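# Free jammed laminating pouch and lay it flat on table

## Task

Pull the jammed laminating pouch out of the laminator and leave it lying flat and entirely on the table. No part of it may rest on or under the laminator, and it must sit well away from the laminator's power cord. The rollers are locked and only turn while the RELEASE key is held down. At the end the laminator must stand upright and entirely on the table, both grippers must have let go and moved away, and the result must stay in place without the robot holding it.

## Robot and tools

Robot: two six-joint arms with parallel grippers, named left_arm and right_arm. The names are labels only; they say nothing about image sides. The arms face each other across the table. left_arm's root sits at (-0.039, +0.426, +0.074) m with quat_wxyz (+0.875, 0, 0, -0.485), on the +y side. right_arm's root sits at (+0.004, -0.519, +0.040) m with quat_wxyz (+0.622, 0, 0, +0.783).

Frame: every reported position uses one scene frame. Its origin is the table centre, +z is up, and the table surface is at z = +0.020 m. Each gripper's fingers point along its own +x and close along its y. The reported end_effector_position is the pinch point between the pads, roughly 3 to 4 cm short of the fingertips. At long reach it can be somewhat off from the true hand position.

execute_actions takes "actions", a list holding one item or nothing, plus an optional "pictures" flag.
- An empty list sends nothing and returns the state with pictures.
- A motion item is {"rows": [...], "steps": n}. n runs from 8 to 15 control steps of 1/30 s each and defaults to 15. Each row covers one step, and the final row repeats if there are fewer rows than steps.
- A wait item is {"steps": n} with n up to 300. It sends nothing new and returns once n steps have passed since the previous result.
Images come back only for an empty list or when "pictures": true is passed. A refused call moves nothing.

Every row has exactly 14 numbers, even if only one arm should move. The first seven are left_arm: waist, shoulder, elbow, wrist pitch, wrist yaw, wrist roll, gripper opening. The next seven are right_arm in the same order. The six joint values are absolute target angles in radians, in the same convention as the Joint positions line. They are not offsets.

Joint ranges in radians:
- waist -3.054 to 3.054
- shoulder 0.000 to 3.142
- elbow 0.000 to 2.356
- wrist pitch -1.571 to 1.571
- wrist yaw -1.571 to 1.571
- wrist roll -3.142 to 3.142

A call is refused if any target exceeds a range end by more than 0.010 and also lies beyond that joint's current angle. True ends may differ from these by up to 0.010. A target past the true end gets clipped there, and the result may then report "joint sent to its limit", possibly about an earlier move. Missing that line does not prove there is room left.

The opening is an absolute value from -1 to +1. +1 means fully open (pads 0.088 m apart). Empty fingers close at about -0.80; values below that change nothing. A full close takes at least about 0.5 s.

Motion limits: each step, a joint's target is capped near its measured angle. The cap is 0.211 rad for waist, shoulder and elbow, 0.213 for wrist pitch, 0.267 for wrist yaw and 0.228 for wrist roll. All of an arm's targets are also scaled back if they would move the gripper more than 70 mm from where it is. So large moves need several calls. Friction can leave a joint short, especially at long reach, and tiny changes may not happen at all. Check Joint positions after each move.

The simulation keeps running while you compose a reply. The arms keep heading to the last row sent until they settle or a step is HELD. Each result is taken 8 steps before its action finishes, and those last steps run afterwards.

Result lines:
- The state line gives each gripper's position (m), quat_wxyz and velocities.
- Joint positions and Joint velocities list six joints per arm (rad, rad/s) and then the pad gap (m, m/s).
- grip_measured is the measured opening on the command scale.
- HELD marks steps on which your row was partly or fully withheld.
- "joint command not followed" means a clearance check altered targets; the rest of the row still ran.
- TORQUE FAULT means a joint reached its load limit; that arm freezes for 10 s and drops the rest of the call.
- MOTOR HOT warns from 50 °C. OVER-TEMPERATURE FAULT means the arm is held at 95 °C, and it goes limp if it does not cool soon.

Load limits (N m): waist 16.8, shoulder 20.8, elbow 20.8, wrist pitch 5.49, wrist yaw 5.47, wrist roll 5.13.

Gripping: to hold something, keep commanding an opening clearly below grip_measured. A bigger gap between the two squeezes harder, up to about 34 N per pad. Readings may be biased by about 1 mm per gripper. Slamming the fingers shut can overshoot.

Task hints: keep the RELEASE key pressed while pulling the pouch out, because the rollers are locked otherwise. Do not tip or shove the laminator or tug its cord. Set the pouch down flat, away from the cord, then open and withdraw both arms.

What to avoid:
- dropping anything, or knocking anything off the table (that fails the task)
- hard pushes
- the arms or their mounts colliding or pressing on each other (that can end the scene)
- holding loads long enough to overheat a motor

Cameras: cam_high, cam_left_wrist and cam_right_wrist, each 504x504. Wrist cameras look along the gripper; their frame is wrist_camera_optical (+z forward, +x right in the image, +y down), with small mounting error.

zoom_image takes camera (one of the three names) and region [x0, y0, x1, y1] in pixels of that camera's latest image. The origin is top-left and the region is at most 504 by 504. It returns a closer view.

read_manual takes an optional section ("licences") and returns URDF licence text; it moves nothing.

finished_scene takes scene, the current scene's number, and ends it irreversibly. The result reports whether the goal held. Call it only after the pouch rests correctly and the arms have let go and moved clear.

Each tool is called after "Emit:" by a JSON object that holds its "name" and its "arguments".

## Session

Emit:
{"name": "execute_actions", "arguments": {"actions": []}}

Scene clock: 0.00 s of 5200.00 s.
left_arm: end_effector_position=(-0.0122, +0.2160, +0.2620) grip_measured=+0.819 end_effector_quat_wxyz=(+0.908, +0.252, +0.127, -0.309) end_effector_velocity=(+0.001, +0.001, +0.001) end_effector_angular_velocity=(-0.015, +0.001, +0.006) | right_arm: end_effector_position=(+0.1568, -0.2639, +0.2186) grip_measured=+0.836 end_effector_quat_wxyz=(-0.445, +0.848, +0.156, -0.243) end_effector_velocity=(-0.000, -0.000, +0.001) end_effector_angular_velocity=(-0.003, -0.001, +0.006)
Joint positions: left_arm=[-1.144  1.158  0.794 -1.242 -1.173 -1.186  0.079] | right_arm=[-0.375  1.035  0.46   0.148  0.854 -1.769  0.08 ]
Joint velocities: left_arm=[-0.002 -0.002 -0.002 -0.007 -0.007 -0.022 -0.   ] | right_arm=[-0.002 -0.007  0.002 -0.007 -0.007 -0.007 -0.   ]
Heat: left arm: hottest waist 29 °C (+0.0 °C/min); right arm: hottest waist 27 °C (+0.0 °C/min).

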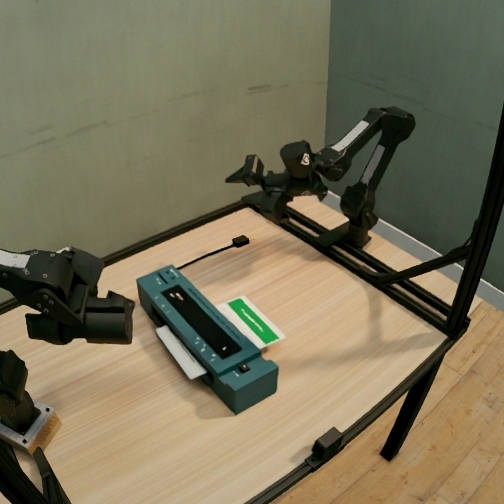

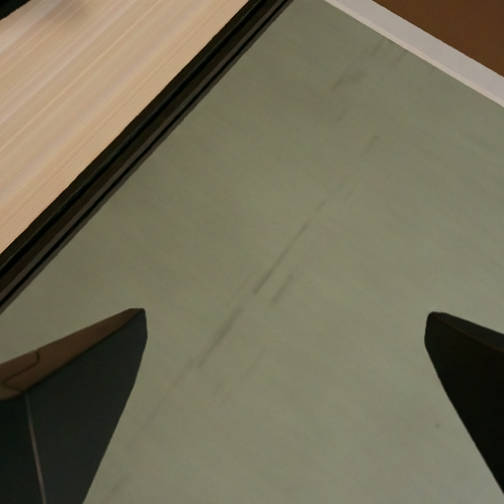

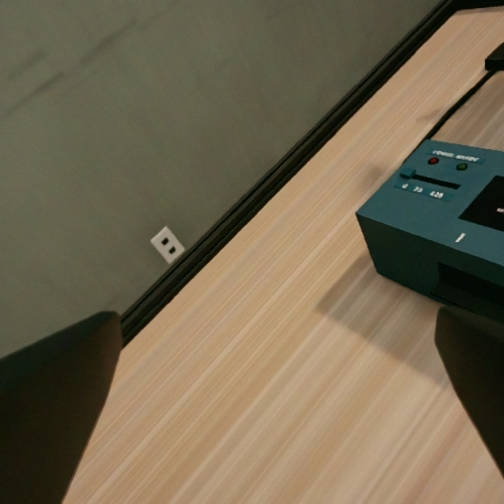

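Emit:
{"name": "zoom_image", "arguments": {"camera": "cam_high", "region": [120, 220, 320, 420]}}

Region (120, 220, 320, 420) of cam_high's 504x504 image, scaled by 2.520, with more detail than that image has.

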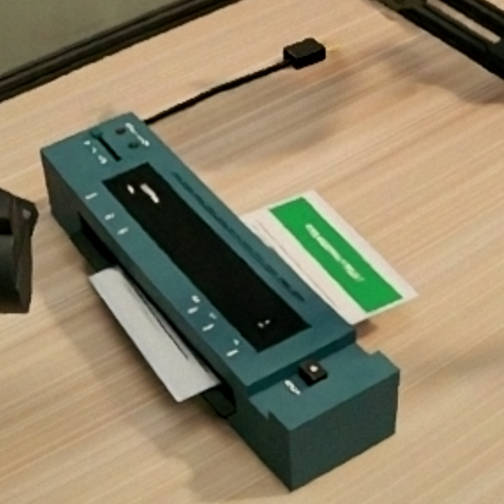

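Emit:
{"name": "execute_actions", "arguments": {"actions": [{"rows":[[-0.559,1.4,1.5,-1.32,0,0,0.8,-0.228,0.8,0.6,-0.3,0,0,0.8]],"steps":15}]}}

Emit:
{"name": "execute_actions", "arguments": {"actions": [{"steps":45}], "pictures": true}}

Scene clock: 2.57 s of 5200.00 s.
left_arm: end_effector_position=(+0.0013, +0.1902, +0.2502) grip_measured=+0.803 end_effector_quat_wxyz=(+0.831, +0.381, +0.315, -0.256) end_effector_velocity=(+0.077, -0.127, +0.082) end_effector_angular_velocity=(+0.624, +1.640, +0.332) | right_arm: end_effector_position=(+0.0816, -0.2400, +0.2563) grip_measured=+0.806 end_effector_quat_wxyz=(+0.521, -0.686, -0.250, +0.442) end_effector_velocity=(-0.287, +0.007, -0.011) end_effector_angular_velocity=(+0.283, +1.879, +1.272)
Joint positions: left_arm=[-0.84   1.362  1.083 -1.304 -0.77  -0.844  0.078] | right_arm=[-0.256  0.841  0.58  -0.14   0.481 -1.447  0.079]
Joint velocities: left_arm=[ 1.38   0.315  1.302 -0.095  1.736  1.487 -0.001] | right_arm=[ 0.203 -0.476  0.335 -1.267 -1.722  1.487 -0.002]
Heat: left arm: hottest waist 29 °C (+0.0 °C/min); right arm: hottest wrist pitch 28 °C (+0.0 °C/min).
Steps of this call (steps 1 to 70: nothing new was sent; steps 71 to 77: the first 7 steps of this action). Readings (joint positions):
71: left_arm=[-1.118 1.185 0.822 -1.269 -1.119 -1.143] | right_arm=[-0.365 1.015 0.472 0.108 0.821 -1.735]
72: left_arm=[-1.070 1.227 0.865 -1.280 -1.062 -1.092] | right_arm=[-0.342 0.986 0.483 0.065 0.769 -1.695]
74: left_arm=[-0.977 1.306 0.956 -1.285 -0.946 -0.993] | right_arm=[-0.294 0.914 0.523 -0.016 0.654 -1.598]
77: the state above

Scene clock: 4.07 s of 5200.00 s.
left_arm: end_effector_position=(-0.0397, +0.1402, +0.3150) grip_measured=+0.800 end_effector_quat_wxyz=(+0.580, +0.407, +0.405, -0.578) end_effector_velocity=(-0.002, -0.002, -0.001) end_effector_angular_velocity=(-0.003, +0.014, +0.016) | right_arm: end_effector_position=(+0.0057, -0.2399, +0.2340) grip_measured=+0.800 end_effector_quat_wxyz=(+0.686, -0.180, +0.177, +0.682) end_effector_velocity=(-0.000, -0.001, -0.002) end_effector_angular_velocity=(-0.007, +0.010, +0.000)
Joint positions: left_arm=[-0.562  1.393  1.488 -1.319 -0.006 -0.004  0.078] | right_arm=[-0.231  0.804  0.591 -0.296  0.004 -0.004  0.078]
Joint velocities: left_arm=[-0.002  0.002 -0.002  0.007  0.007 -0.022 -0.   ] | right_arm=[-0.002 -0.002 -0.002 -0.007 -0.007  0.007  0.   ]
Heat: left arm: hottest waist 29 °C (+0.0 °C/min); right arm: hottest wrist pitch 28 °C (+0.0 °C/min).
Kept back: nothing.
Steps of this call (steps 1 to 8: the last 8 steps of your previous action; steps 9 to 45: the robot went on to your last target). Readings (joint positions):
1: left_arm=[-0.794 1.370 1.127 -1.307 -0.711 -0.794] | right_arm=[-0.250 0.829 0.586 -0.176 0.423 -1.397]
2: left_arm=[-0.748 1.376 1.171 -1.309 -0.654 -0.744] | right_arm=[-0.246 0.822 0.588 -0.205 0.365 -1.348]
4: left_arm=[-0.667 1.383 1.260 -1.314 -0.541 -0.646] | right_arm=[-0.240 0.818 0.589 -0.246 0.247 -1.248]
8: left_arm=[-0.594 1.388 1.410 -1.315 -0.313 -0.448] | right_arm=[-0.232 0.811 0.589 -0.277 0.091 -1.049]
45: the state above

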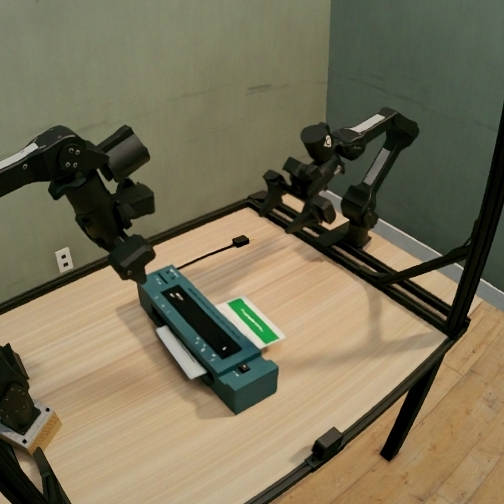

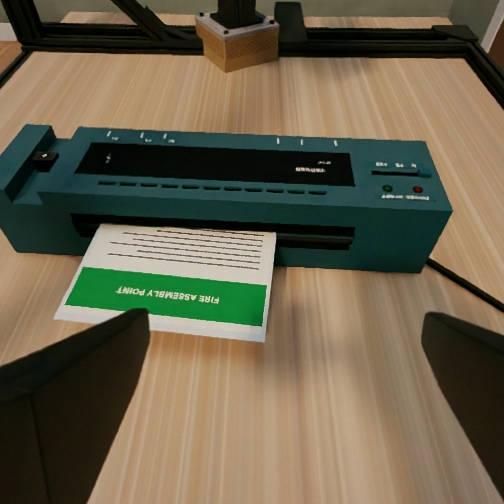

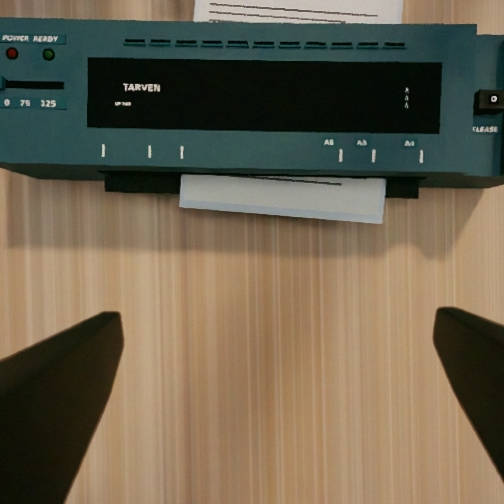

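Emit:
{"name": "execute_actions", "arguments": {"actions": [{"rows":[[-0.926,1.946,1.6,-0.941,0,0,-0.85,-0.088,1.434,0.55,0.094,0,1.571,-0.2]],"steps":15}]}}

Emit:
{"name": "execute_actions", "arguments": {"actions": [{"steps":40}], "pictures": true}}

Scene clock: 6.63 s of 5200.00 s.
left_arm: end_effector_position=(-0.1060, +0.0729, +0.2994) grip_measured=-0.022 end_effector_quat_wxyz=(+0.540, +0.413, +0.342, -0.648) end_effector_velocity=(-0.353, -0.230, -0.179) end_effector_angular_velocity=(-0.094, +0.014, -0.838) | right_arm: end_effector_position=(-0.0340, -0.1912, +0.1971) grip_measured=-0.022 end_effector_quat_wxyz=(+0.666, -0.083, +0.295, +0.680) end_effector_velocity=(-0.076, +0.141, -0.297) end_effector_angular_velocity=(-0.773, +1.225, -0.572)
Joint positions: left_arm=[-0.747  1.573  1.555 -1.114 -0.006 -0.004  0.038] | right_arm=[-0.111  1.1    0.573 -0.003  0.002  0.345  0.038]
Joint velocities: left_arm=[-0.847  0.872  0.11   0.857 -0.007 -0.007 -0.175] | right_arm=[ 0.168  1.355 -0.056  0.784 -0.022  1.502 -0.175]
Heat: left arm: hottest waist 29 °C (+0.0 °C/min); right arm: hottest elbow 28 °C (+9.0 °C/min).
Steps of this call (steps 1 to 15: the robot went on to your last target; steps 16 to 70: nothing new was sent; steps 71 to 77: the first 7 steps of this action). Readings (joint positions):
71: left_arm=[-0.573 1.409 1.497 -1.312 -0.006 -0.004] | right_arm=[-0.215 0.829 0.588 -0.263 0.007 0.045]
72: left_arm=[-0.599 1.429 1.512 -1.274 -0.006 -0.004] | right_arm=[-0.186 0.867 0.587 -0.203 0.006 0.096]
74: left_arm=[-0.660 1.486 1.540 -1.197 -0.006 -0.004] | right_arm=[-0.141 0.961 0.584 -0.113 0.001 0.195]
77: the state above

Scene clock: 7.97 s of 5200.00 s.
left_arm: end_effector_position=(-0.1903, +0.0283, +0.1878) grip_measured=-0.814 end_effector_quat_wxyz=(+0.456, +0.495, +0.341, -0.656) end_effector_velocity=(+0.002, -0.002, +0.001) end_effector_angular_velocity=(-0.014, -0.015, +0.011) | right_arm: end_effector_position=(-0.0419, -0.1824, +0.1019) grip_measured=-0.200 end_effector_quat_wxyz=(+0.634, +0.226, +0.669, +0.317) end_effector_velocity=(-0.000, -0.000, +0.002) end_effector_angular_velocity=(+0.001, +0.011, -0.002)
Joint positions: left_arm=[-0.923  1.935  1.588 -0.944 -0.005 -0.004  0.   ] | right_arm=[-0.091  1.425  0.553  0.091  0.002  1.567  0.029]
Joint velocities: left_arm=[-0.002 -0.002 -0.002  0.007 -0.022 -0.007  0.   ] | right_arm=[-0.002 -0.007  0.002 -0.007 -0.007  0.007 -0.   ]
Heat: left arm: hottest waist 29 °C (+0.0 °C/min); right arm: hottest elbow 28 °C (+7.5 °C/min).
Kept back: nothing.
Steps of this call (steps 1 to 8: the last 8 steps of your previous action; steps 9 to 40: the robot went on to your last target). Readings (joint positions):
1: left_arm=[-0.774 1.603 1.559 -1.088 -0.006 -0.004] | right_arm=[-0.107 1.145 0.572 0.019 0.002 0.395]
2: left_arm=[-0.800 1.634 1.564 -1.064 -0.006 -0.004] | right_arm=[-0.103 1.190 0.571 0.035 0.002 0.445]
4: left_arm=[-0.843 1.700 1.573 -1.024 -0.006 -0.004] | right_arm=[-0.098 1.277 0.569 0.058 0.002 0.545]
8: left_arm=[-0.896 1.840 1.584 -0.973 -0.005 -0.004] | right_arm=[-0.094 1.383 0.555 0.074 0.002 0.744]
40: the state above

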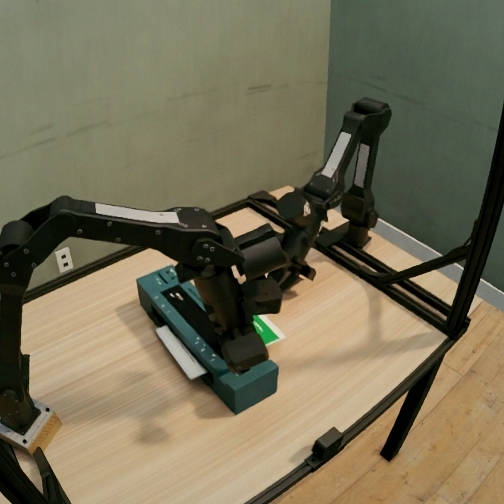

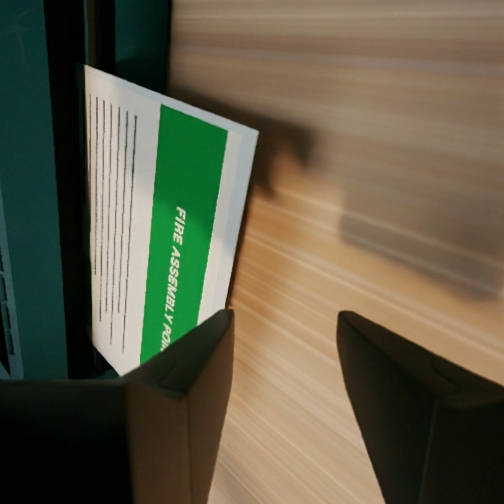

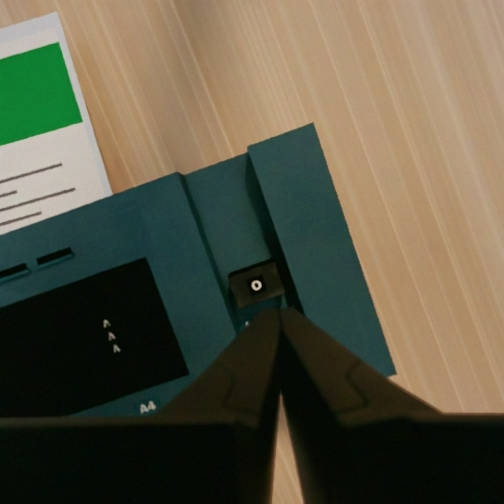

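Emit:
{"name": "execute_actions", "arguments": {"actions": [{"rows":[[-0.908,1.965,1.441,-0.784,0,-0.35,-0.85,-0.088,1.619,0.67,0.149,0,1.571,-0.2]],"steps":15}]}}

Emit:
{"name": "execute_actions", "arguments": {"actions": [{"steps":20}], "pictures": true}}

Scene clock: 9.70 s of 5200.00 s.
left_arm: end_effector_position=(-0.1855, +0.0298, +0.1500) grip_measured=-0.814 end_effector_quat_wxyz=(+0.519, +0.432, +0.431, -0.599) end_effector_velocity=(+0.030, +0.026, -0.119) end_effector_angular_velocity=(+0.218, +0.069, +0.629) | right_arm: end_effector_position=(-0.0457, -0.1551, +0.0883) grip_measured=-0.200 end_effector_quat_wxyz=(+0.637, +0.219, +0.671, +0.310) end_effector_velocity=(-0.005, +0.038, -0.028) end_effector_angular_velocity=(-0.041, -0.006, +0.008)
Joint positions: left_arm=[-0.913  1.958  1.472 -0.816 -0.004 -0.273  0.   ] | right_arm=[-0.091  1.582  0.643  0.136  0.002  1.569  0.029]
Joint velocities: left_arm=[ 0.037  0.115 -0.281  0.212 -0.022 -0.608  0.   ] | right_arm=[-0.002  0.237  0.129  0.066 -0.007 -0.007 -0.   ]
Heat: left arm: hottest shoulder 30 °C (+6.2 °C/min); right arm: hottest wrist pitch 29 °C (+12.4 °C/min).
Steps of this call (steps 1 to 30: the robot went on to your last target; steps 31 to 45: nothing new was sent; steps 46 to 52: the first 7 steps of this action). Readings (joint positions):
46: left_arm=[-0.922 1.936 1.571 -0.911 -0.005 -0.044] | right_arm=[-0.091 1.449 0.565 0.096 0.002 1.569]
47: left_arm=[-0.922 1.936 1.551 -0.876 -0.005 -0.094] | right_arm=[-0.091 1.484 0.586 0.113 0.002 1.569]
49: left_arm=[-0.919 1.942 1.514 -0.843 -0.005 -0.189] | right_arm=[-0.091 1.545 0.624 0.128 0.002 1.569]
52: the state above

Scene clock: 10.37 s of 5200.00 s.
left_arm: end_effector_position=(-0.1847, +0.0292, +0.1436) grip_measured=-0.814 end_effector_quat_wxyz=(+0.536, +0.411, +0.452, -0.583) end_effector_velocity=(-0.000, -0.001, +0.001) end_effector_angular_velocity=(-0.007, +0.001, +0.021) | right_arm: end_effector_position=(-0.0465, -0.1490, +0.0870) grip_measured=-0.200 end_effector_quat_wxyz=(+0.636, +0.220, +0.671, +0.310) end_effector_velocity=(+0.000, -0.002, -0.003) end_effector_angular_velocity=(-0.012, -0.002, +0.008)
Joint positions: left_arm=[-0.911  1.962  1.45  -0.786 -0.004 -0.345  0.   ] | right_arm=[-0.091  1.609  0.662  0.146  0.002  1.569  0.029]
Joint velocities: left_arm=[-0.002 -0.002 -0.002  0.007 -0.007 -0.022  0.   ] | right_arm=[-0.002  0.002 -0.002 -0.007 -0.007 -0.007 -0.   ]
Heat: left arm: hottest shoulder 30 °C (+5.8 °C/min); right arm: hottest elbow 29 °C (+11.6 °C/min).
Kept back: nothing.
Steps of this call (steps 1 to 8: the last 8 steps of your previous action; steps 9 to 20: the robot went on to your last target). Readings (joint positions):
1: left_arm=[-0.912 1.961 1.464 -0.810 -0.004 -0.289] | right_arm=[-0.091 1.589 0.647 0.138 0.002 1.569]
2: left_arm=[-0.911 1.962 1.459 -0.805 -0.004 -0.302] | right_arm=[-0.091 1.593 0.650 0.140 0.002 1.569]
4: left_arm=[-0.911 1.962 1.456 -0.797 -0.004 -0.319] | right_arm=[-0.091 1.599 0.655 0.143 0.002 1.569]
8: left_arm=[-0.911 1.962 1.454 -0.789 -0.004 -0.336] | right_arm=[-0.091 1.605 0.660 0.145 0.002 1.569]
20: the state above

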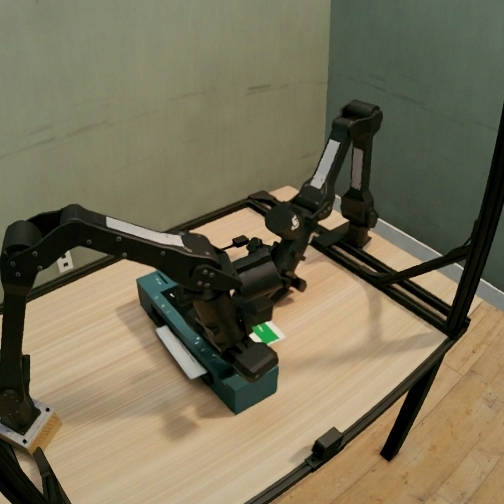

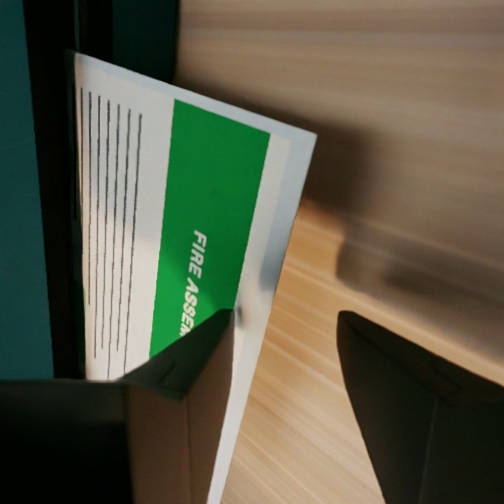

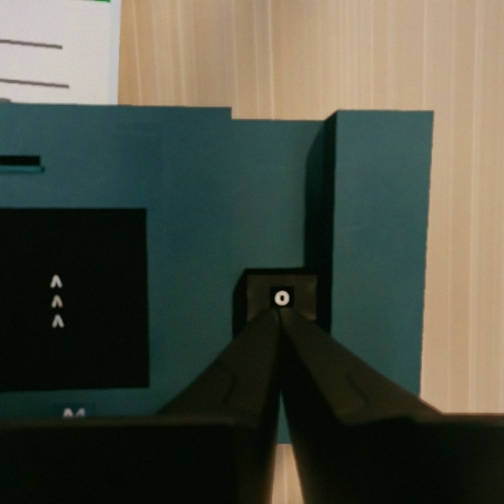

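Emit:
{"name": "execute_actions", "arguments": {"actions": [{"rows":[[-0.908,1.965,1.441,-0.784,0,-0.35,-0.85,-0.07,1.63,0.71,0.14,0,1.65,-0.2],[-0.908,1.965,1.441,-0.784,0,-0.35,-0.85,-0.07,1.63,0.71,0.14,0,1.65,-0.2],[-0.908,1.965,1.441,-0.784,0,-0.35,-0.85,-0.07,1.63,0.71,0.14,0,1.7,-0.2],[-0.908,1.965,1.441,-0.784,0,-0.35,-0.85,-0.05,1.689,0.762,0.127,0,1.75,-0.2]],"steps":15}]}}

Emit:
{"name": "execute_actions", "arguments": {"actions": [{"steps":16}], "pictures": true}}

Scene clock: 11.50 s of 5200.00 s.
left_arm: end_effector_position=(-0.1847, +0.0292, +0.1436) grip_measured=-0.814 end_effector_quat_wxyz=(+0.536, +0.410, +0.452, -0.583) end_effector_velocity=(+0.001, +0.003, -0.002) end_effector_angular_velocity=(+0.010, -0.009, +0.007) | right_arm: end_effector_position=(-0.0600, -0.1322, +0.0934) grip_measured=-0.200 end_effector_quat_wxyz=(+0.614, +0.257, +0.692, +0.280) end_effector_velocity=(-0.054, +0.045, -0.005) end_effector_angular_velocity=(-0.090, +0.259, -0.144)
Joint positions: left_arm=[-0.911  1.962  1.45  -0.786 -0.004 -0.346  0.   ] | right_arm=[-0.063  1.655  0.732  0.139  0.002  1.701  0.029]
Joint velocities: left_arm=[-0.002 -0.002 -0.007 -0.007 -0.007 -0.007  0.   ] | right_arm=[ 0.115  0.208  0.242 -0.081 -0.007  0.374 -0.   ]
Heat: left arm: hottest shoulder 30 °C (+5.2 °C/min); right arm: hottest elbow 29 °C (+10.4 °C/min).
Steps of this call (steps 1 to 15: the robot went on to your last target; steps 16 to 27: nothing new was sent; steps 28 to 34: the first 7 steps of this action). Readings (joint positions):
28: left_arm=[-0.911 1.962 1.450 -0.786 -0.004 -0.346] | right_arm=[-0.089 1.611 0.667 0.146 0.002 1.585]
29: left_arm=[-0.911 1.962 1.450 -0.786 -0.004 -0.346] | right_arm=[-0.086 1.614 0.673 0.146 0.002 1.599]
31: left_arm=[-0.911 1.962 1.450 -0.786 -0.004 -0.346] | right_arm=[-0.078 1.625 0.694 0.142 0.002 1.648]
34: the state above

Scene clock: 12.03 s of 5200.00 s.
left_arm: end_effector_position=(-0.1847, +0.0292, +0.1436) grip_measured=-0.814 end_effector_quat_wxyz=(+0.536, +0.410, +0.452, -0.583) end_effector_velocity=(+0.001, +0.002, -0.002) end_effector_angular_velocity=(+0.010, -0.009, +0.007) | right_arm: end_effector_position=(-0.0645, -0.1286, +0.0911) grip_measured=-0.200 end_effector_quat_wxyz=(+0.608, +0.265, +0.701, +0.264) end_effector_velocity=(-0.000, +0.002, +0.003) end_effector_angular_velocity=(+0.010, +0.012, -0.003)
Joint positions: left_arm=[-0.911  1.962  1.45  -0.786 -0.004 -0.346  0.   ] | right_arm=[-0.053  1.678  0.754  0.131  0.002  1.747  0.029]
Joint velocities: left_arm=[-0.002  0.002 -0.002 -0.007 -0.007 -0.007  0.   ] | right_arm=[-0.002 -0.002  0.002  0.007 -0.007  0.007 -0.   ]
Heat: left arm: hottest shoulder 30 °C (+5.0 °C/min); right arm: hottest elbow 29 °C (+10.0 °C/min).
Kept back: nothing.
Steps of this call (steps 1 to 8: the last 8 steps of your previous action; steps 9 to 16: the robot went on to your last target). Readings (joint positions):
1: left_arm=[-0.911 1.962 1.450 -0.786 -0.004 -0.346] | right_arm=[-0.059 1.661 0.738 0.137 0.002 1.712]
2: left_arm=[-0.911 1.962 1.450 -0.786 -0.004 -0.346] | right_arm=[-0.057 1.665 0.742 0.135 0.002 1.720]
4: left_arm=[-0.911 1.962 1.450 -0.786 -0.004 -0.346] | right_arm=[-0.055 1.671 0.746 0.133 0.002 1.731]
8: left_arm=[-0.911 1.962 1.450 -0.786 -0.004 -0.346] | right_arm=[-0.054 1.676 0.751 0.131 0.002 1.741]
16: the state above

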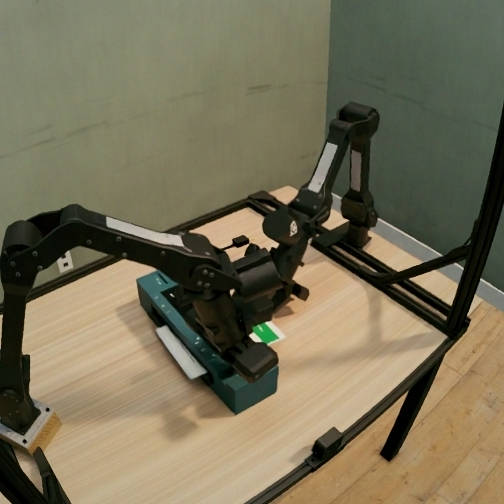

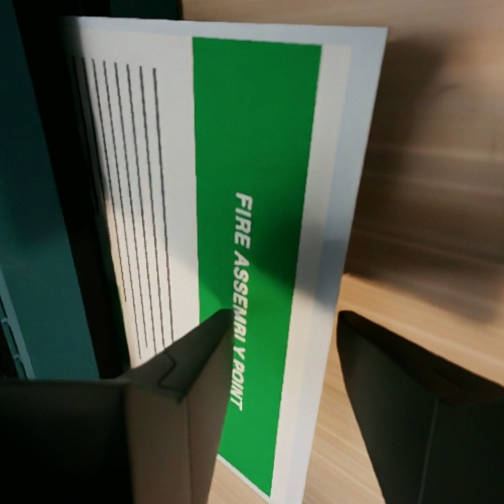

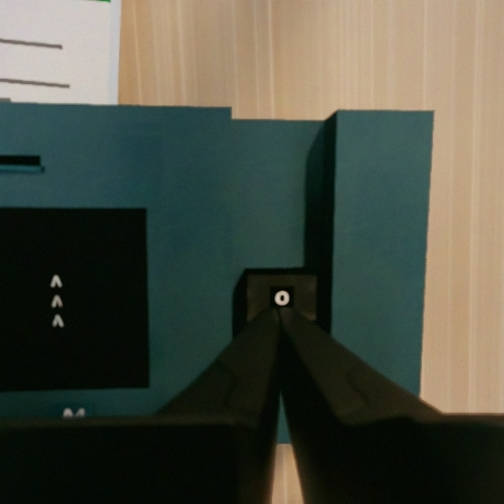

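Emit:
{"name": "execute_actions", "arguments": {"actions": [{"rows":[[-0.908,1.965,1.441,-0.784,0,-0.35,-0.85,-0.05,1.757,0.725,0.222,0,1.8,-0.2]],"steps":15}]}}

Emit:
{"name": "execute_actions", "arguments": {"actions": [{"steps":14}], "pictures": true}}

Scene clock: 12.63 s of 5200.00 s.
left_arm: end_effector_position=(-0.1847, +0.0293, +0.1435) grip_measured=-0.814 end_effector_quat_wxyz=(+0.536, +0.410, +0.452, -0.583) end_effector_velocity=(-0.001, +0.004, +0.000) end_effector_angular_velocity=(+0.010, +0.006, +0.003) | right_arm: end_effector_position=(-0.0651, -0.1258, +0.0748) grip_measured=-0.200 end_effector_quat_wxyz=(+0.603, +0.276, +0.706, +0.248) end_effector_velocity=(+0.002, -0.015, -0.049) end_effector_angular_velocity=(-0.079, +0.038, -0.044)
Joint positions: left_arm=[-0.911  1.962  1.45  -0.786 -0.004 -0.346  0.   ] | right_arm=[-0.053  1.737  0.739  0.202  0.002  1.789  0.029]
Joint velocities: left_arm=[-0.002 -0.007 -0.007 -0.007  0.007 -0.007  0.   ] | right_arm=[-0.002  0.105 -0.076  0.11  -0.007  0.066 -0.   ]
Heat: left arm: hottest shoulder 30 °C (+4.7 °C/min); right arm: hottest elbow 29 °C (+9.5 °C/min).
Steps of this call (steps 1 to 11: the robot went on to your last target; steps 12 to 18: the first 7 steps of this action). Readings (joint positions):
12: left_arm=[-0.911 1.962 1.450 -0.786 -0.004 -0.346] | right_arm=[-0.053 1.686 0.753 0.143 0.002 1.757]
13: left_arm=[-0.911 1.962 1.450 -0.786 -0.004 -0.346] | right_arm=[-0.053 1.697 0.753 0.164 0.002 1.766]
15: left_arm=[-0.911 1.962 1.450 -0.786 -0.004 -0.346] | right_arm=[-0.053 1.719 0.750 0.185 0.002 1.779]
18: the state above

Scene clock: 13.10 s of 5200.00 s.
left_arm: end_effector_position=(-0.1847, +0.0293, +0.1435) grip_measured=-0.814 end_effector_quat_wxyz=(+0.536, +0.410, +0.452, -0.583) end_effector_velocity=(+0.000, +0.001, +0.003) end_effector_angular_velocity=(-0.004, -0.004, +0.007) | right_arm: end_effector_position=(-0.0652, -0.1256, +0.0723) grip_measured=-0.200 end_effector_quat_wxyz=(+0.601, +0.280, +0.707, +0.246) end_effector_velocity=(-0.000, -0.000, +0.001) end_effector_angular_velocity=(-0.002, -0.000, +0.008)
Joint positions: left_arm=[-0.911  1.962  1.45  -0.786 -0.004 -0.346  0.   ] | right_arm=[-0.053  1.745  0.734  0.218  0.002  1.797  0.029]
Joint velocities: left_arm=[-0.002 -0.007  0.002 -0.007 -0.007 -0.007  0.   ] | right_arm=[-0.002 -0.002  0.002 -0.007 -0.007 -0.007 -0.   ]
Heat: left arm: hottest shoulder 31 °C (+9.2 °C/min); right arm: hottest elbow 29 °C (+9.2 °C/min).
Kept back: nothing.
Steps of this call (steps 1 to 8: the last 8 steps of your previous action; steps 9 to 14: the robot went on to your last target). Readings (joint positions):
1: left_arm=[-0.911 1.962 1.450 -0.786 -0.004 -0.346] | right_arm=[-0.053 1.739 0.738 0.206 0.002 1.791]
2: left_arm=[-0.911 1.962 1.450 -0.786 -0.004 -0.346] | right_arm=[-0.053 1.741 0.737 0.209 0.002 1.792]
4: left_arm=[-0.911 1.962 1.450 -0.786 -0.004 -0.346] | right_arm=[-0.053 1.742 0.736 0.212 0.002 1.794]
8: left_arm=[-0.911 1.962 1.450 -0.786 -0.004 -0.346] | right_arm=[-0.053 1.744 0.735 0.216 0.002 1.796]
14: the state above

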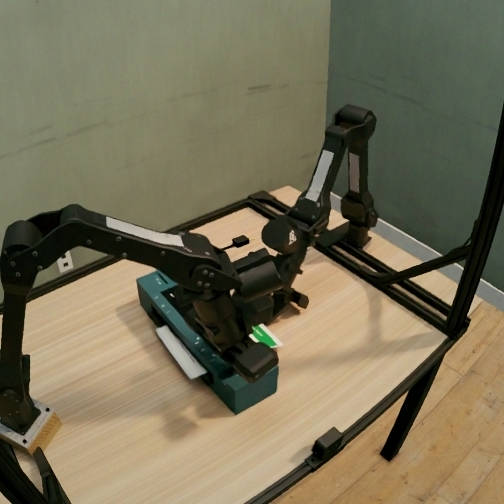

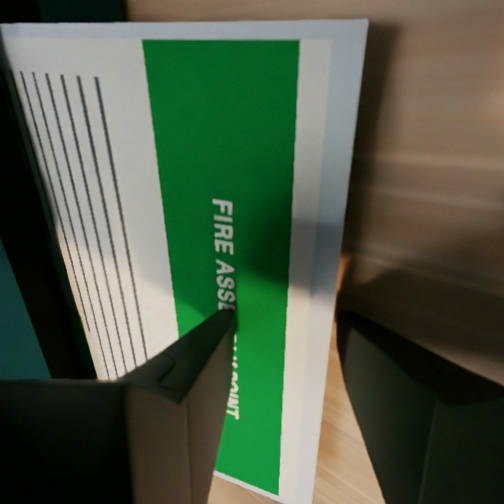

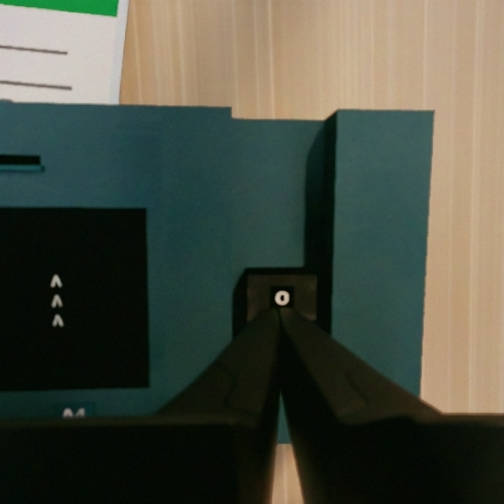

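Emit:
{"name": "execute_actions", "arguments": {"actions": [{"rows":[[-0.908,1.965,1.441,-0.784,0,-0.35,-0.85,-0.05,1.757,0.76,0.19,0,1.8,0.1],[-0.908,1.965,1.441,-0.784,0,-0.35,-0.85,-0.05,1.757,0.76,0.19,0,1.8,0.1],[-0.908,1.965,1.441,-0.784,0,-0.35,-0.85,-0.05,1.757,0.813,0.142,0,1.8,0.2],[-0.908,1.965,1.441,-0.784,0,-0.35,-0.85,-0.05,1.757,0.813,0.142,0,1.8,0.3],[-0.908,1.965,1.441,-0.784,0,-0.35,-0.85,-0.05,1.757,0.813,0.142,0,1.8,0.43]],"steps":15}]}}

Emit:
{"name": "execute_actions", "arguments": {"actions": [{"steps":14}], "pictures": true}}

Scene clock: 14.00 s of 5200.00 s.
left_arm: end_effector_position=(-0.1847, +0.0293, +0.1435) grip_measured=-0.814 end_effector_quat_wxyz=(+0.536, +0.410, +0.452, -0.583) end_effector_velocity=(-0.003, +0.003, -0.000) end_effector_angular_velocity=(+0.010, +0.006, -0.002) | right_arm: end_effector_position=(-0.0665, -0.1169, +0.0813) grip_measured=+0.255 end_effector_quat_wxyz=(+0.602, +0.280, +0.707, +0.245) end_effector_velocity=(-0.007, +0.041, +0.047) end_effector_angular_velocity=(+0.050, +0.009, +0.008)
Joint positions: left_arm=[-0.911  1.962  1.45  -0.786 -0.004 -0.346  0.   ] | right_arm=[-0.053  1.747  0.786  0.166  0.003  1.797  0.051]
Joint velocities: left_arm=[-0.007 -0.002 -0.002 -0.007  0.007 -0.007  0.   ] | right_arm=[-0.002 -0.002  0.203 -0.154 -0.007 -0.007  0.07 ]
Heat: left arm: hottest shoulder 31 °C (+8.6 °C/min); right arm: hottest elbow 29 °C (+8.6 °C/min).
Steps of this call (steps 1 to 20: the robot went on to your last target; steps 21 to 27: the first 7 steps of this action). Readings (joint positions):
21: left_arm=[-0.911 1.962 1.450 -0.786 -0.004 -0.346] | right_arm=[-0.053 1.745 0.734 0.218 0.002 1.797]
22: left_arm=[-0.911 1.962 1.450 -0.786 -0.004 -0.346] | right_arm=[-0.053 1.745 0.736 0.214 0.003 1.797]
24: left_arm=[-0.911 1.962 1.450 -0.786 -0.004 -0.346] | right_arm=[-0.053 1.746 0.760 0.185 0.003 1.798]
27: the state above

Scene clock: 14.47 s of 5200.00 s.
left_arm: end_effector_position=(-0.1847, +0.0293, +0.1435) grip_measured=-0.814 end_effector_quat_wxyz=(+0.536, +0.410, +0.452, -0.583) end_effector_velocity=(+0.002, +0.006, -0.003) end_effector_angular_velocity=(+0.022, -0.018, -0.008) | right_arm: end_effector_position=(-0.0670, -0.1142, +0.0845) grip_measured=+0.425 end_effector_quat_wxyz=(+0.602, +0.279, +0.707, +0.245) end_effector_velocity=(+0.002, -0.001, -0.001) end_effector_angular_velocity=(-0.005, -0.011, -0.002)
Joint positions: left_arm=[-0.911  1.962  1.45  -0.786 -0.004 -0.346  0.   ] | right_arm=[-0.053  1.747  0.805  0.146  0.003  1.797  0.06 ]
Joint velocities: left_arm=[-0.002 -0.002 -0.007 -0.022 -0.007  0.007  0.   ] | right_arm=[-0.002 -0.002 -0.002 -0.007  0.007 -0.007  0.002]
Heat: left arm: hottest shoulder 31 °C (+8.3 °C/min); right arm: hottest elbow 29 °C (+8.3 °C/min).
Kept back: nothing.
Steps of this call (steps 1 to 8: the last 8 steps of your previous action; steps 9 to 14: the robot went on to your last target). Readings (joint positions):
1: left_arm=[-0.911 1.962 1.450 -0.786 -0.004 -0.346] | right_arm=[-0.053 1.747 0.792 0.162 0.003 1.797]
2: left_arm=[-0.911 1.962 1.450 -0.786 -0.004 -0.346] | right_arm=[-0.053 1.747 0.796 0.159 0.003 1.797]
4: left_arm=[-0.911 1.962 1.450 -0.786 -0.004 -0.346] | right_arm=[-0.053 1.747 0.800 0.153 0.003 1.797]
8: left_arm=[-0.911 1.962 1.450 -0.786 -0.004 -0.346] | right_arm=[-0.053 1.747 0.802 0.148 0.003 1.797]
14: the state above

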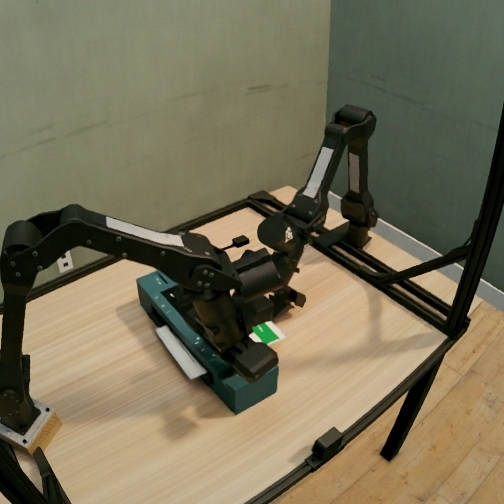

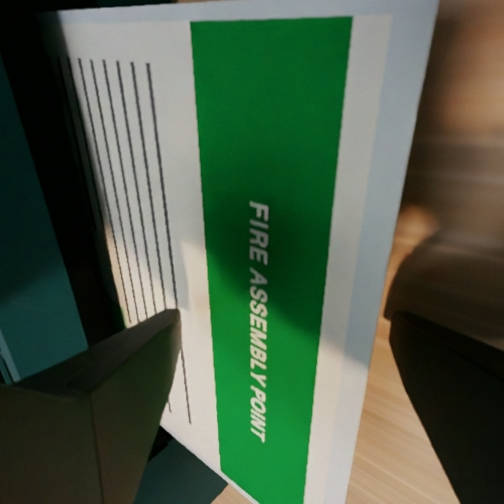

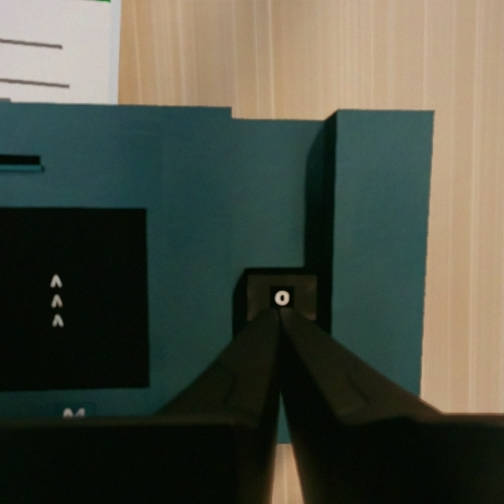

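Emit:
{"name": "execute_actions", "arguments": {"actions": [{"rows":[[-0.908,1.97,1.42,-0.77,0,-0.35,-0.85,-0.05,1.757,0.813,0.142,0,1.8,0.3],[-0.908,1.975,1.415,-0.76,0,-0.35,-0.85,-0.05,1.757,0.813,0.142,0,1.8,0.2],[-0.908,1.98,1.41,-0.75,0,-0.35,-0.85,-0.05,1.757,0.813,0.142,0,1.8,0.1],[-0.908,1.98,1.4,-0.74,0,-0.35,-0.85,-0.05,1.757,0.813,0.142,0,1.8,0],[-0.908,1.985,1.395,-0.73,0,-0.35,-0.85,-0.05,1.757,0.813,0.142,0,1.8,-0.1],[-0.908,1.985,1.39,-0.72,0,-0.35,-0.85,-0.05,1.757,0.813,0.142,0,1.8,-0.2],[-0.908,1.99,1.385,-0.71,0,-0.35,-0.85,-0.05,1.757,0.813,0.142,0,1.8,-0.3],[-0.908,1.99,1.38,-0.70,0,-0.35,-0.85,-0.05,1.757,0.813,0.142,0,1.8,-0.4],[-0.908,1.995,1.37,-0.69,0,-0.35,-0.85,-0.05,1.757,0.813,0.142,0,1.8,-0.5],[-0.908,2.0,1.362,-0.675,0,-0.35,-0.85,-0.05,1.757,0.813,0.142,0,1.8,-0.6],[-0.908,2.0,1.362,-0.675,0,-0.35,-0.85,-0.05,1.757,0.813,0.142,0,1.8,-0.7],[-0.908,2.0,1.362,-0.675,0,-0.35,-0.85,-0.05,1.757,0.813,0.142,0,1.8,-0.8],[-0.908,2.0,1.362,-0.675,0,-0.35,-0.85,-0.05,1.757,0.813,0.142,0,1.8,-1]],"steps":15}]}}

Emit:
{"name": "execute_actions", "arguments": {"actions": [{"steps":22}], "pictures": true}}

Scene clock: 15.67 s of 5200.00 s.
left_arm: end_effector_position=(-0.1845, +0.0298, +0.1363) grip_measured=-0.814 end_effector_quat_wxyz=(+0.537, +0.407, +0.450, -0.586) end_effector_velocity=(-0.002, +0.000, -0.044) end_effector_angular_velocity=(-0.045, +0.026, +0.003) | right_arm: end_effector_position=(-0.0670, -0.1141, +0.0847) grip_measured=+0.006 end_effector_quat_wxyz=(+0.602, +0.279, +0.707, +0.245) end_effector_velocity=(-0.002, +0.000, +0.001) end_effector_angular_velocity=(+0.005, +0.012, +0.018)
Joint positions: left_arm=[-0.911  1.962  1.418 -0.746 -0.004 -0.346  0.   ] | right_arm=[-0.053  1.747  0.805  0.145  0.003  1.797  0.039]
Joint velocities: left_arm=[-0.002  0.017 -0.173  0.242  0.007 -0.007  0.   ] | right_arm=[-0.002 -0.002 -0.002  0.007 -0.022 -0.007 -0.128]
Heat: left arm: hottest shoulder 31 °C (+7.7 °C/min); right arm: hottest elbow 29 °C (+7.7 °C/min).
Steps of this call (steps 1 to 29: the robot went on to your last target; steps 30 to 36: the first 7 steps of this action). Readings (joint positions):
30: left_arm=[-0.911 1.962 1.447 -0.782 -0.004 -0.346] | right_arm=[-0.053 1.747 0.805 0.145 0.003 1.797]
31: left_arm=[-0.911 1.962 1.443 -0.778 -0.004 -0.346] | right_arm=[-0.053 1.747 0.805 0.145 0.003 1.797]
33: left_arm=[-0.911 1.962 1.433 -0.766 -0.004 -0.346] | right_arm=[-0.053 1.747 0.805 0.145 0.003 1.797]
36: the state above

Scene clock: 16.40 s of 5200.00 s.
left_arm: end_effector_position=(-0.1841, +0.0307, +0.1251) grip_measured=-0.814 end_effector_quat_wxyz=(+0.537, +0.406, +0.450, -0.587) end_effector_velocity=(-0.001, -0.002, +0.002) end_effector_angular_velocity=(-0.013, -0.000, +0.007) | right_arm: end_effector_position=(-0.0672, -0.1121, +0.0868) grip_measured=-0.784 end_effector_quat_wxyz=(+0.602, +0.280, +0.706, +0.248) end_effector_velocity=(+0.000, -0.002, -0.001) end_effector_angular_velocity=(-0.007, -0.001, +0.008)
Joint positions: left_arm=[-0.911  1.97   1.381 -0.698 -0.004 -0.346  0.   ] | right_arm=[-0.053  1.747  0.811  0.146  0.003  1.793  0.001]
Joint velocities: left_arm=[-0.002 -0.002  0.002  0.007 -0.007 -0.007  0.   ] | right_arm=[-0.002 -0.002 -0.002 -0.007 -0.007 -0.007 -0.   ]
Heat: left arm: hottest shoulder 31 °C (+7.3 °C/min); right arm: hottest elbow 29 °C (+7.3 °C/min).
Kept back: nothing.
Steps of this call (steps 1 to 8: the last 8 steps of your previous action; steps 9 to 22: the robot went on to your last target). Readings (joint positions):
1: left_arm=[-0.911 1.963 1.412 -0.738 -0.004 -0.346] | right_arm=[-0.053 1.747 0.806 0.145 0.003 1.797]
2: left_arm=[-0.911 1.964 1.406 -0.729 -0.004 -0.346] | right_arm=[-0.052 1.747 0.806 0.143 0.002 1.797]
4: left_arm=[-0.911 1.968 1.393 -0.710 -0.004 -0.346] | right_arm=[-0.052 1.747 0.806 0.139 0.001 1.798]
8: left_arm=[-0.911 1.969 1.385 -0.702 -0.004 -0.346] | right_arm=[-0.052 1.747 0.808 0.143 0.003 1.797]
22: the state above

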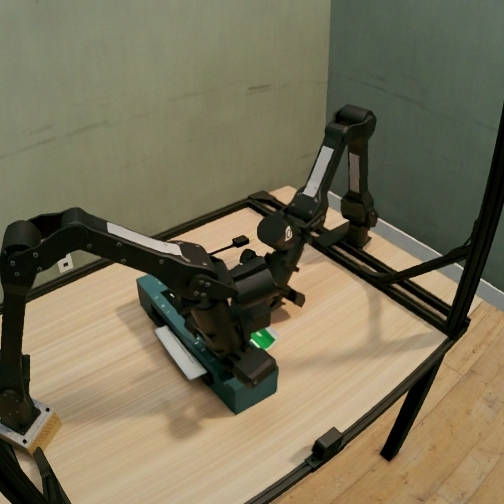

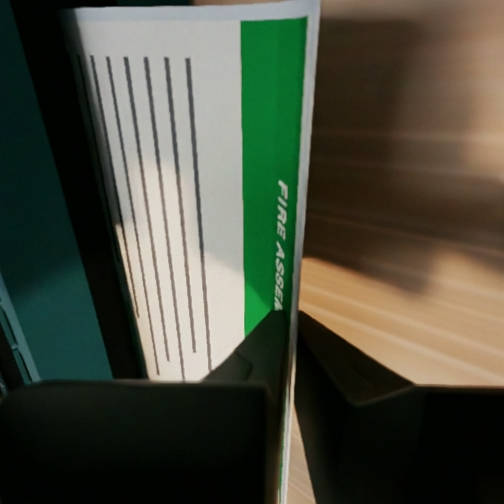

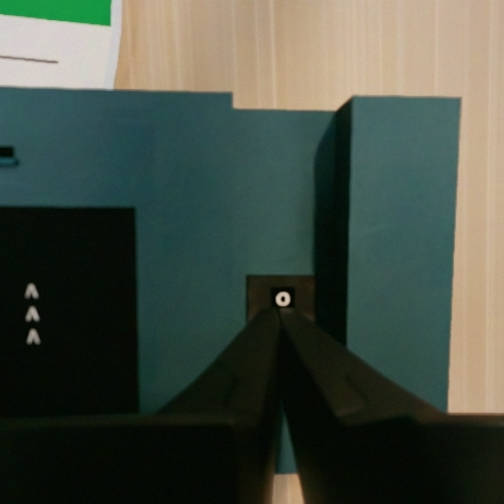

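Emit:
{"name": "execute_actions", "arguments": {"actions": [{"rows":[[-0.908,2.02,1.355,-0.675,0,-0.35,-0.85,-0.05,1.74,0.81,0.14,0,1.8,-1],[-0.908,2.02,1.355,-0.675,0,-0.35,-0.85,-0.05,1.72,0.8,0.135,0,1.8,-1],[-0.908,2.02,1.355,-0.675,0,-0.35,-0.85,-0.047,1.7,0.785,0.13,0,1.8,-1],[-0.908,2.02,1.355,-0.675,0,-0.35,-0.85,-0.045,1.68,0.77,0.125,0,1.8,-1],[-0.908,2.02,1.355,-0.675,0,-0.35,-0.85,-0.043,1.66,0.75,0.12,0,1.8,-1],[-0.908,2.02,1.355,-0.675,0,-0.35,-0.85,-0.041,1.64,0.735,0.115,0,1.8,-1],[-0.908,2.02,1.355,-0.675,0,-0.35,-0.85,-0.039,1.62,0.72,0.11,0,1.8,-1],[-0.908,2.02,1.355,-0.675,0,-0.35,-0.85,-0.037,1.6,0.7,0.105,0,1.8,-1],[-0.908,2.02,1.355,-0.675,0,-0.35,-0.85,-0.035,1.58,0.685,0.1,0,1.8,-1],[-0.908,2.02,1.355,-0.675,0,-0.35,-0.85,-0.033,1.56,0.67,0.095,0,1.8,-1],[-0.908,2.02,1.355,-0.675,0,-0.35,-0.85,-0.031,1.54,0.65,0.09,0,1.8,-1],[-0.908,2.02,1.355,-0.675,0,-0.35,-0.85,-0.028,1.52,0.635,0.085,0,1.8,-1],[-0.908,2.02,1.355,-0.675,0,-0.35,-0.85,-0.025,1.49,0.61,0.08,0,1.82,-1]],"steps":15}]}}

Emit:
{"name": "execute_actions", "arguments": {"actions": [{"steps":22}], "pictures": true}}

Scene clock: 17.57 s of 5200.00 s.
left_arm: end_effector_position=(-0.1841, +0.0309, +0.1246) grip_measured=-0.814 end_effector_quat_wxyz=(+0.537, +0.406, +0.450, -0.587) end_effector_velocity=(+0.000, +0.000, -0.001) end_effector_angular_velocity=(-0.003, +0.000, +0.021) | right_arm: end_effector_position=(-0.0672, -0.1179, +0.1029) grip_measured=-0.786 end_effector_quat_wxyz=(+0.595, +0.291, +0.703, +0.261) end_effector_velocity=(+0.004, -0.039, +0.128) end_effector_angular_velocity=(+0.312, +0.015, +0.010)
Joint positions: left_arm=[-0.911  1.969  1.378 -0.695 -0.004 -0.346  0.   ] | right_arm=[-0.049  1.68   0.785  0.141  0.007  1.793  0.001]
Joint velocities: left_arm=[-0.002 -0.002 -0.007  0.007 -0.007 -0.022  0.   ] | right_arm=[ 0.022 -0.51  -0.193 -0.007  0.037 -0.022  0.   ]
Heat: left arm: hottest shoulder 31 °C (+6.8 °C/min); right arm: hottest elbow 29 °C (+6.8 °C/min).
Steps of this call (steps 1 to 15: the robot went on to your last target; steps 16 to 28: nothing new was sent; steps 29 to 35: the first 7 steps of this action). Readings (joint positions):
29: left_arm=[-0.911 1.969 1.380 -0.696 -0.004 -0.346] | right_arm=[-0.053 1.747 0.811 0.146 0.003 1.793]
30: left_arm=[-0.911 1.969 1.379 -0.696 -0.004 -0.346] | right_arm=[-0.053 1.743 0.811 0.146 0.003 1.793]
32: left_arm=[-0.911 1.969 1.379 -0.695 -0.004 -0.346] | right_arm=[-0.052 1.727 0.806 0.142 0.004 1.793]
35: the state above

Scene clock: 18.30 s of 5200.00 s.
left_arm: end_effector_position=(-0.1841, +0.0310, +0.1243) grip_measured=-0.814 end_effector_quat_wxyz=(+0.537, +0.406, +0.450, -0.587) end_effector_velocity=(+0.001, +0.002, -0.002) end_effector_angular_velocity=(+0.010, -0.009, +0.007) | right_arm: end_effector_position=(-0.0691, -0.1637, +0.1097) grip_measured=-0.788 end_effector_quat_wxyz=(+0.590, +0.282, +0.710, +0.259) end_effector_velocity=(-0.003, +0.000, +0.004) end_effector_angular_velocity=(+0.017, +0.003, +0.029)
Joint positions: left_arm=[-0.911  1.97   1.378 -0.694 -0.004 -0.347  0.   ] | right_arm=[-0.023  1.495  0.638  0.092  0.004  1.81   0.   ]
Joint velocities: left_arm=[-0.002  0.002 -0.002 -0.007 -0.007 -0.007  0.   ] | right_arm=[-0.002 -0.012 -0.002  0.007 -0.022 -0.022 -0.   ]
Heat: left arm: hottest shoulder 31 °C (+6.6 °C/min); right arm: hottest elbow 29 °C (+6.6 °C/min).
Kept back: nothing.
Steps of this call (steps 1 to 8: the last 8 steps of your previous action; steps 9 to 22: the robot went on to your last target). Readings (joint positions):
1: left_arm=[-0.911 1.969 1.378 -0.695 -0.004 -0.346] | right_arm=[-0.049 1.663 0.778 0.141 0.008 1.793]
2: left_arm=[-0.911 1.970 1.378 -0.695 -0.004 -0.346] | right_arm=[-0.047 1.644 0.769 0.136 0.008 1.793]
4: left_arm=[-0.911 1.969 1.378 -0.694 -0.004 -0.346] | right_arm=[-0.041 1.605 0.736 0.121 0.007 1.793]
8: left_arm=[-0.911 1.970 1.378 -0.694 -0.004 -0.347] | right_arm=[-0.029 1.537 0.666 0.100 0.004 1.803]
22: the state above

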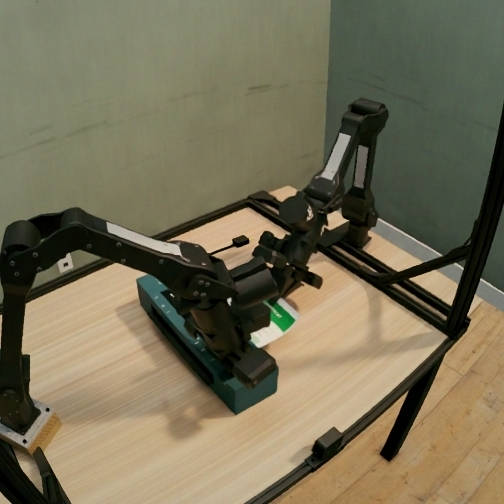

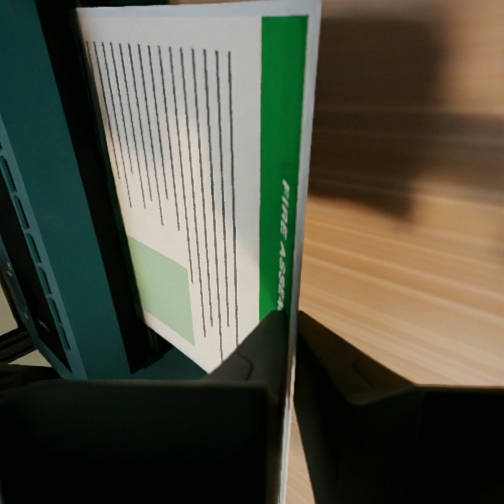

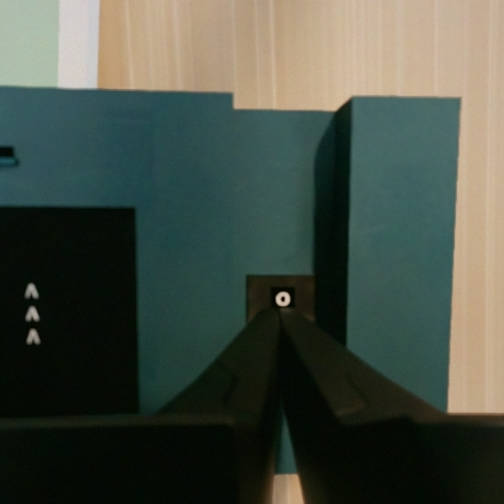

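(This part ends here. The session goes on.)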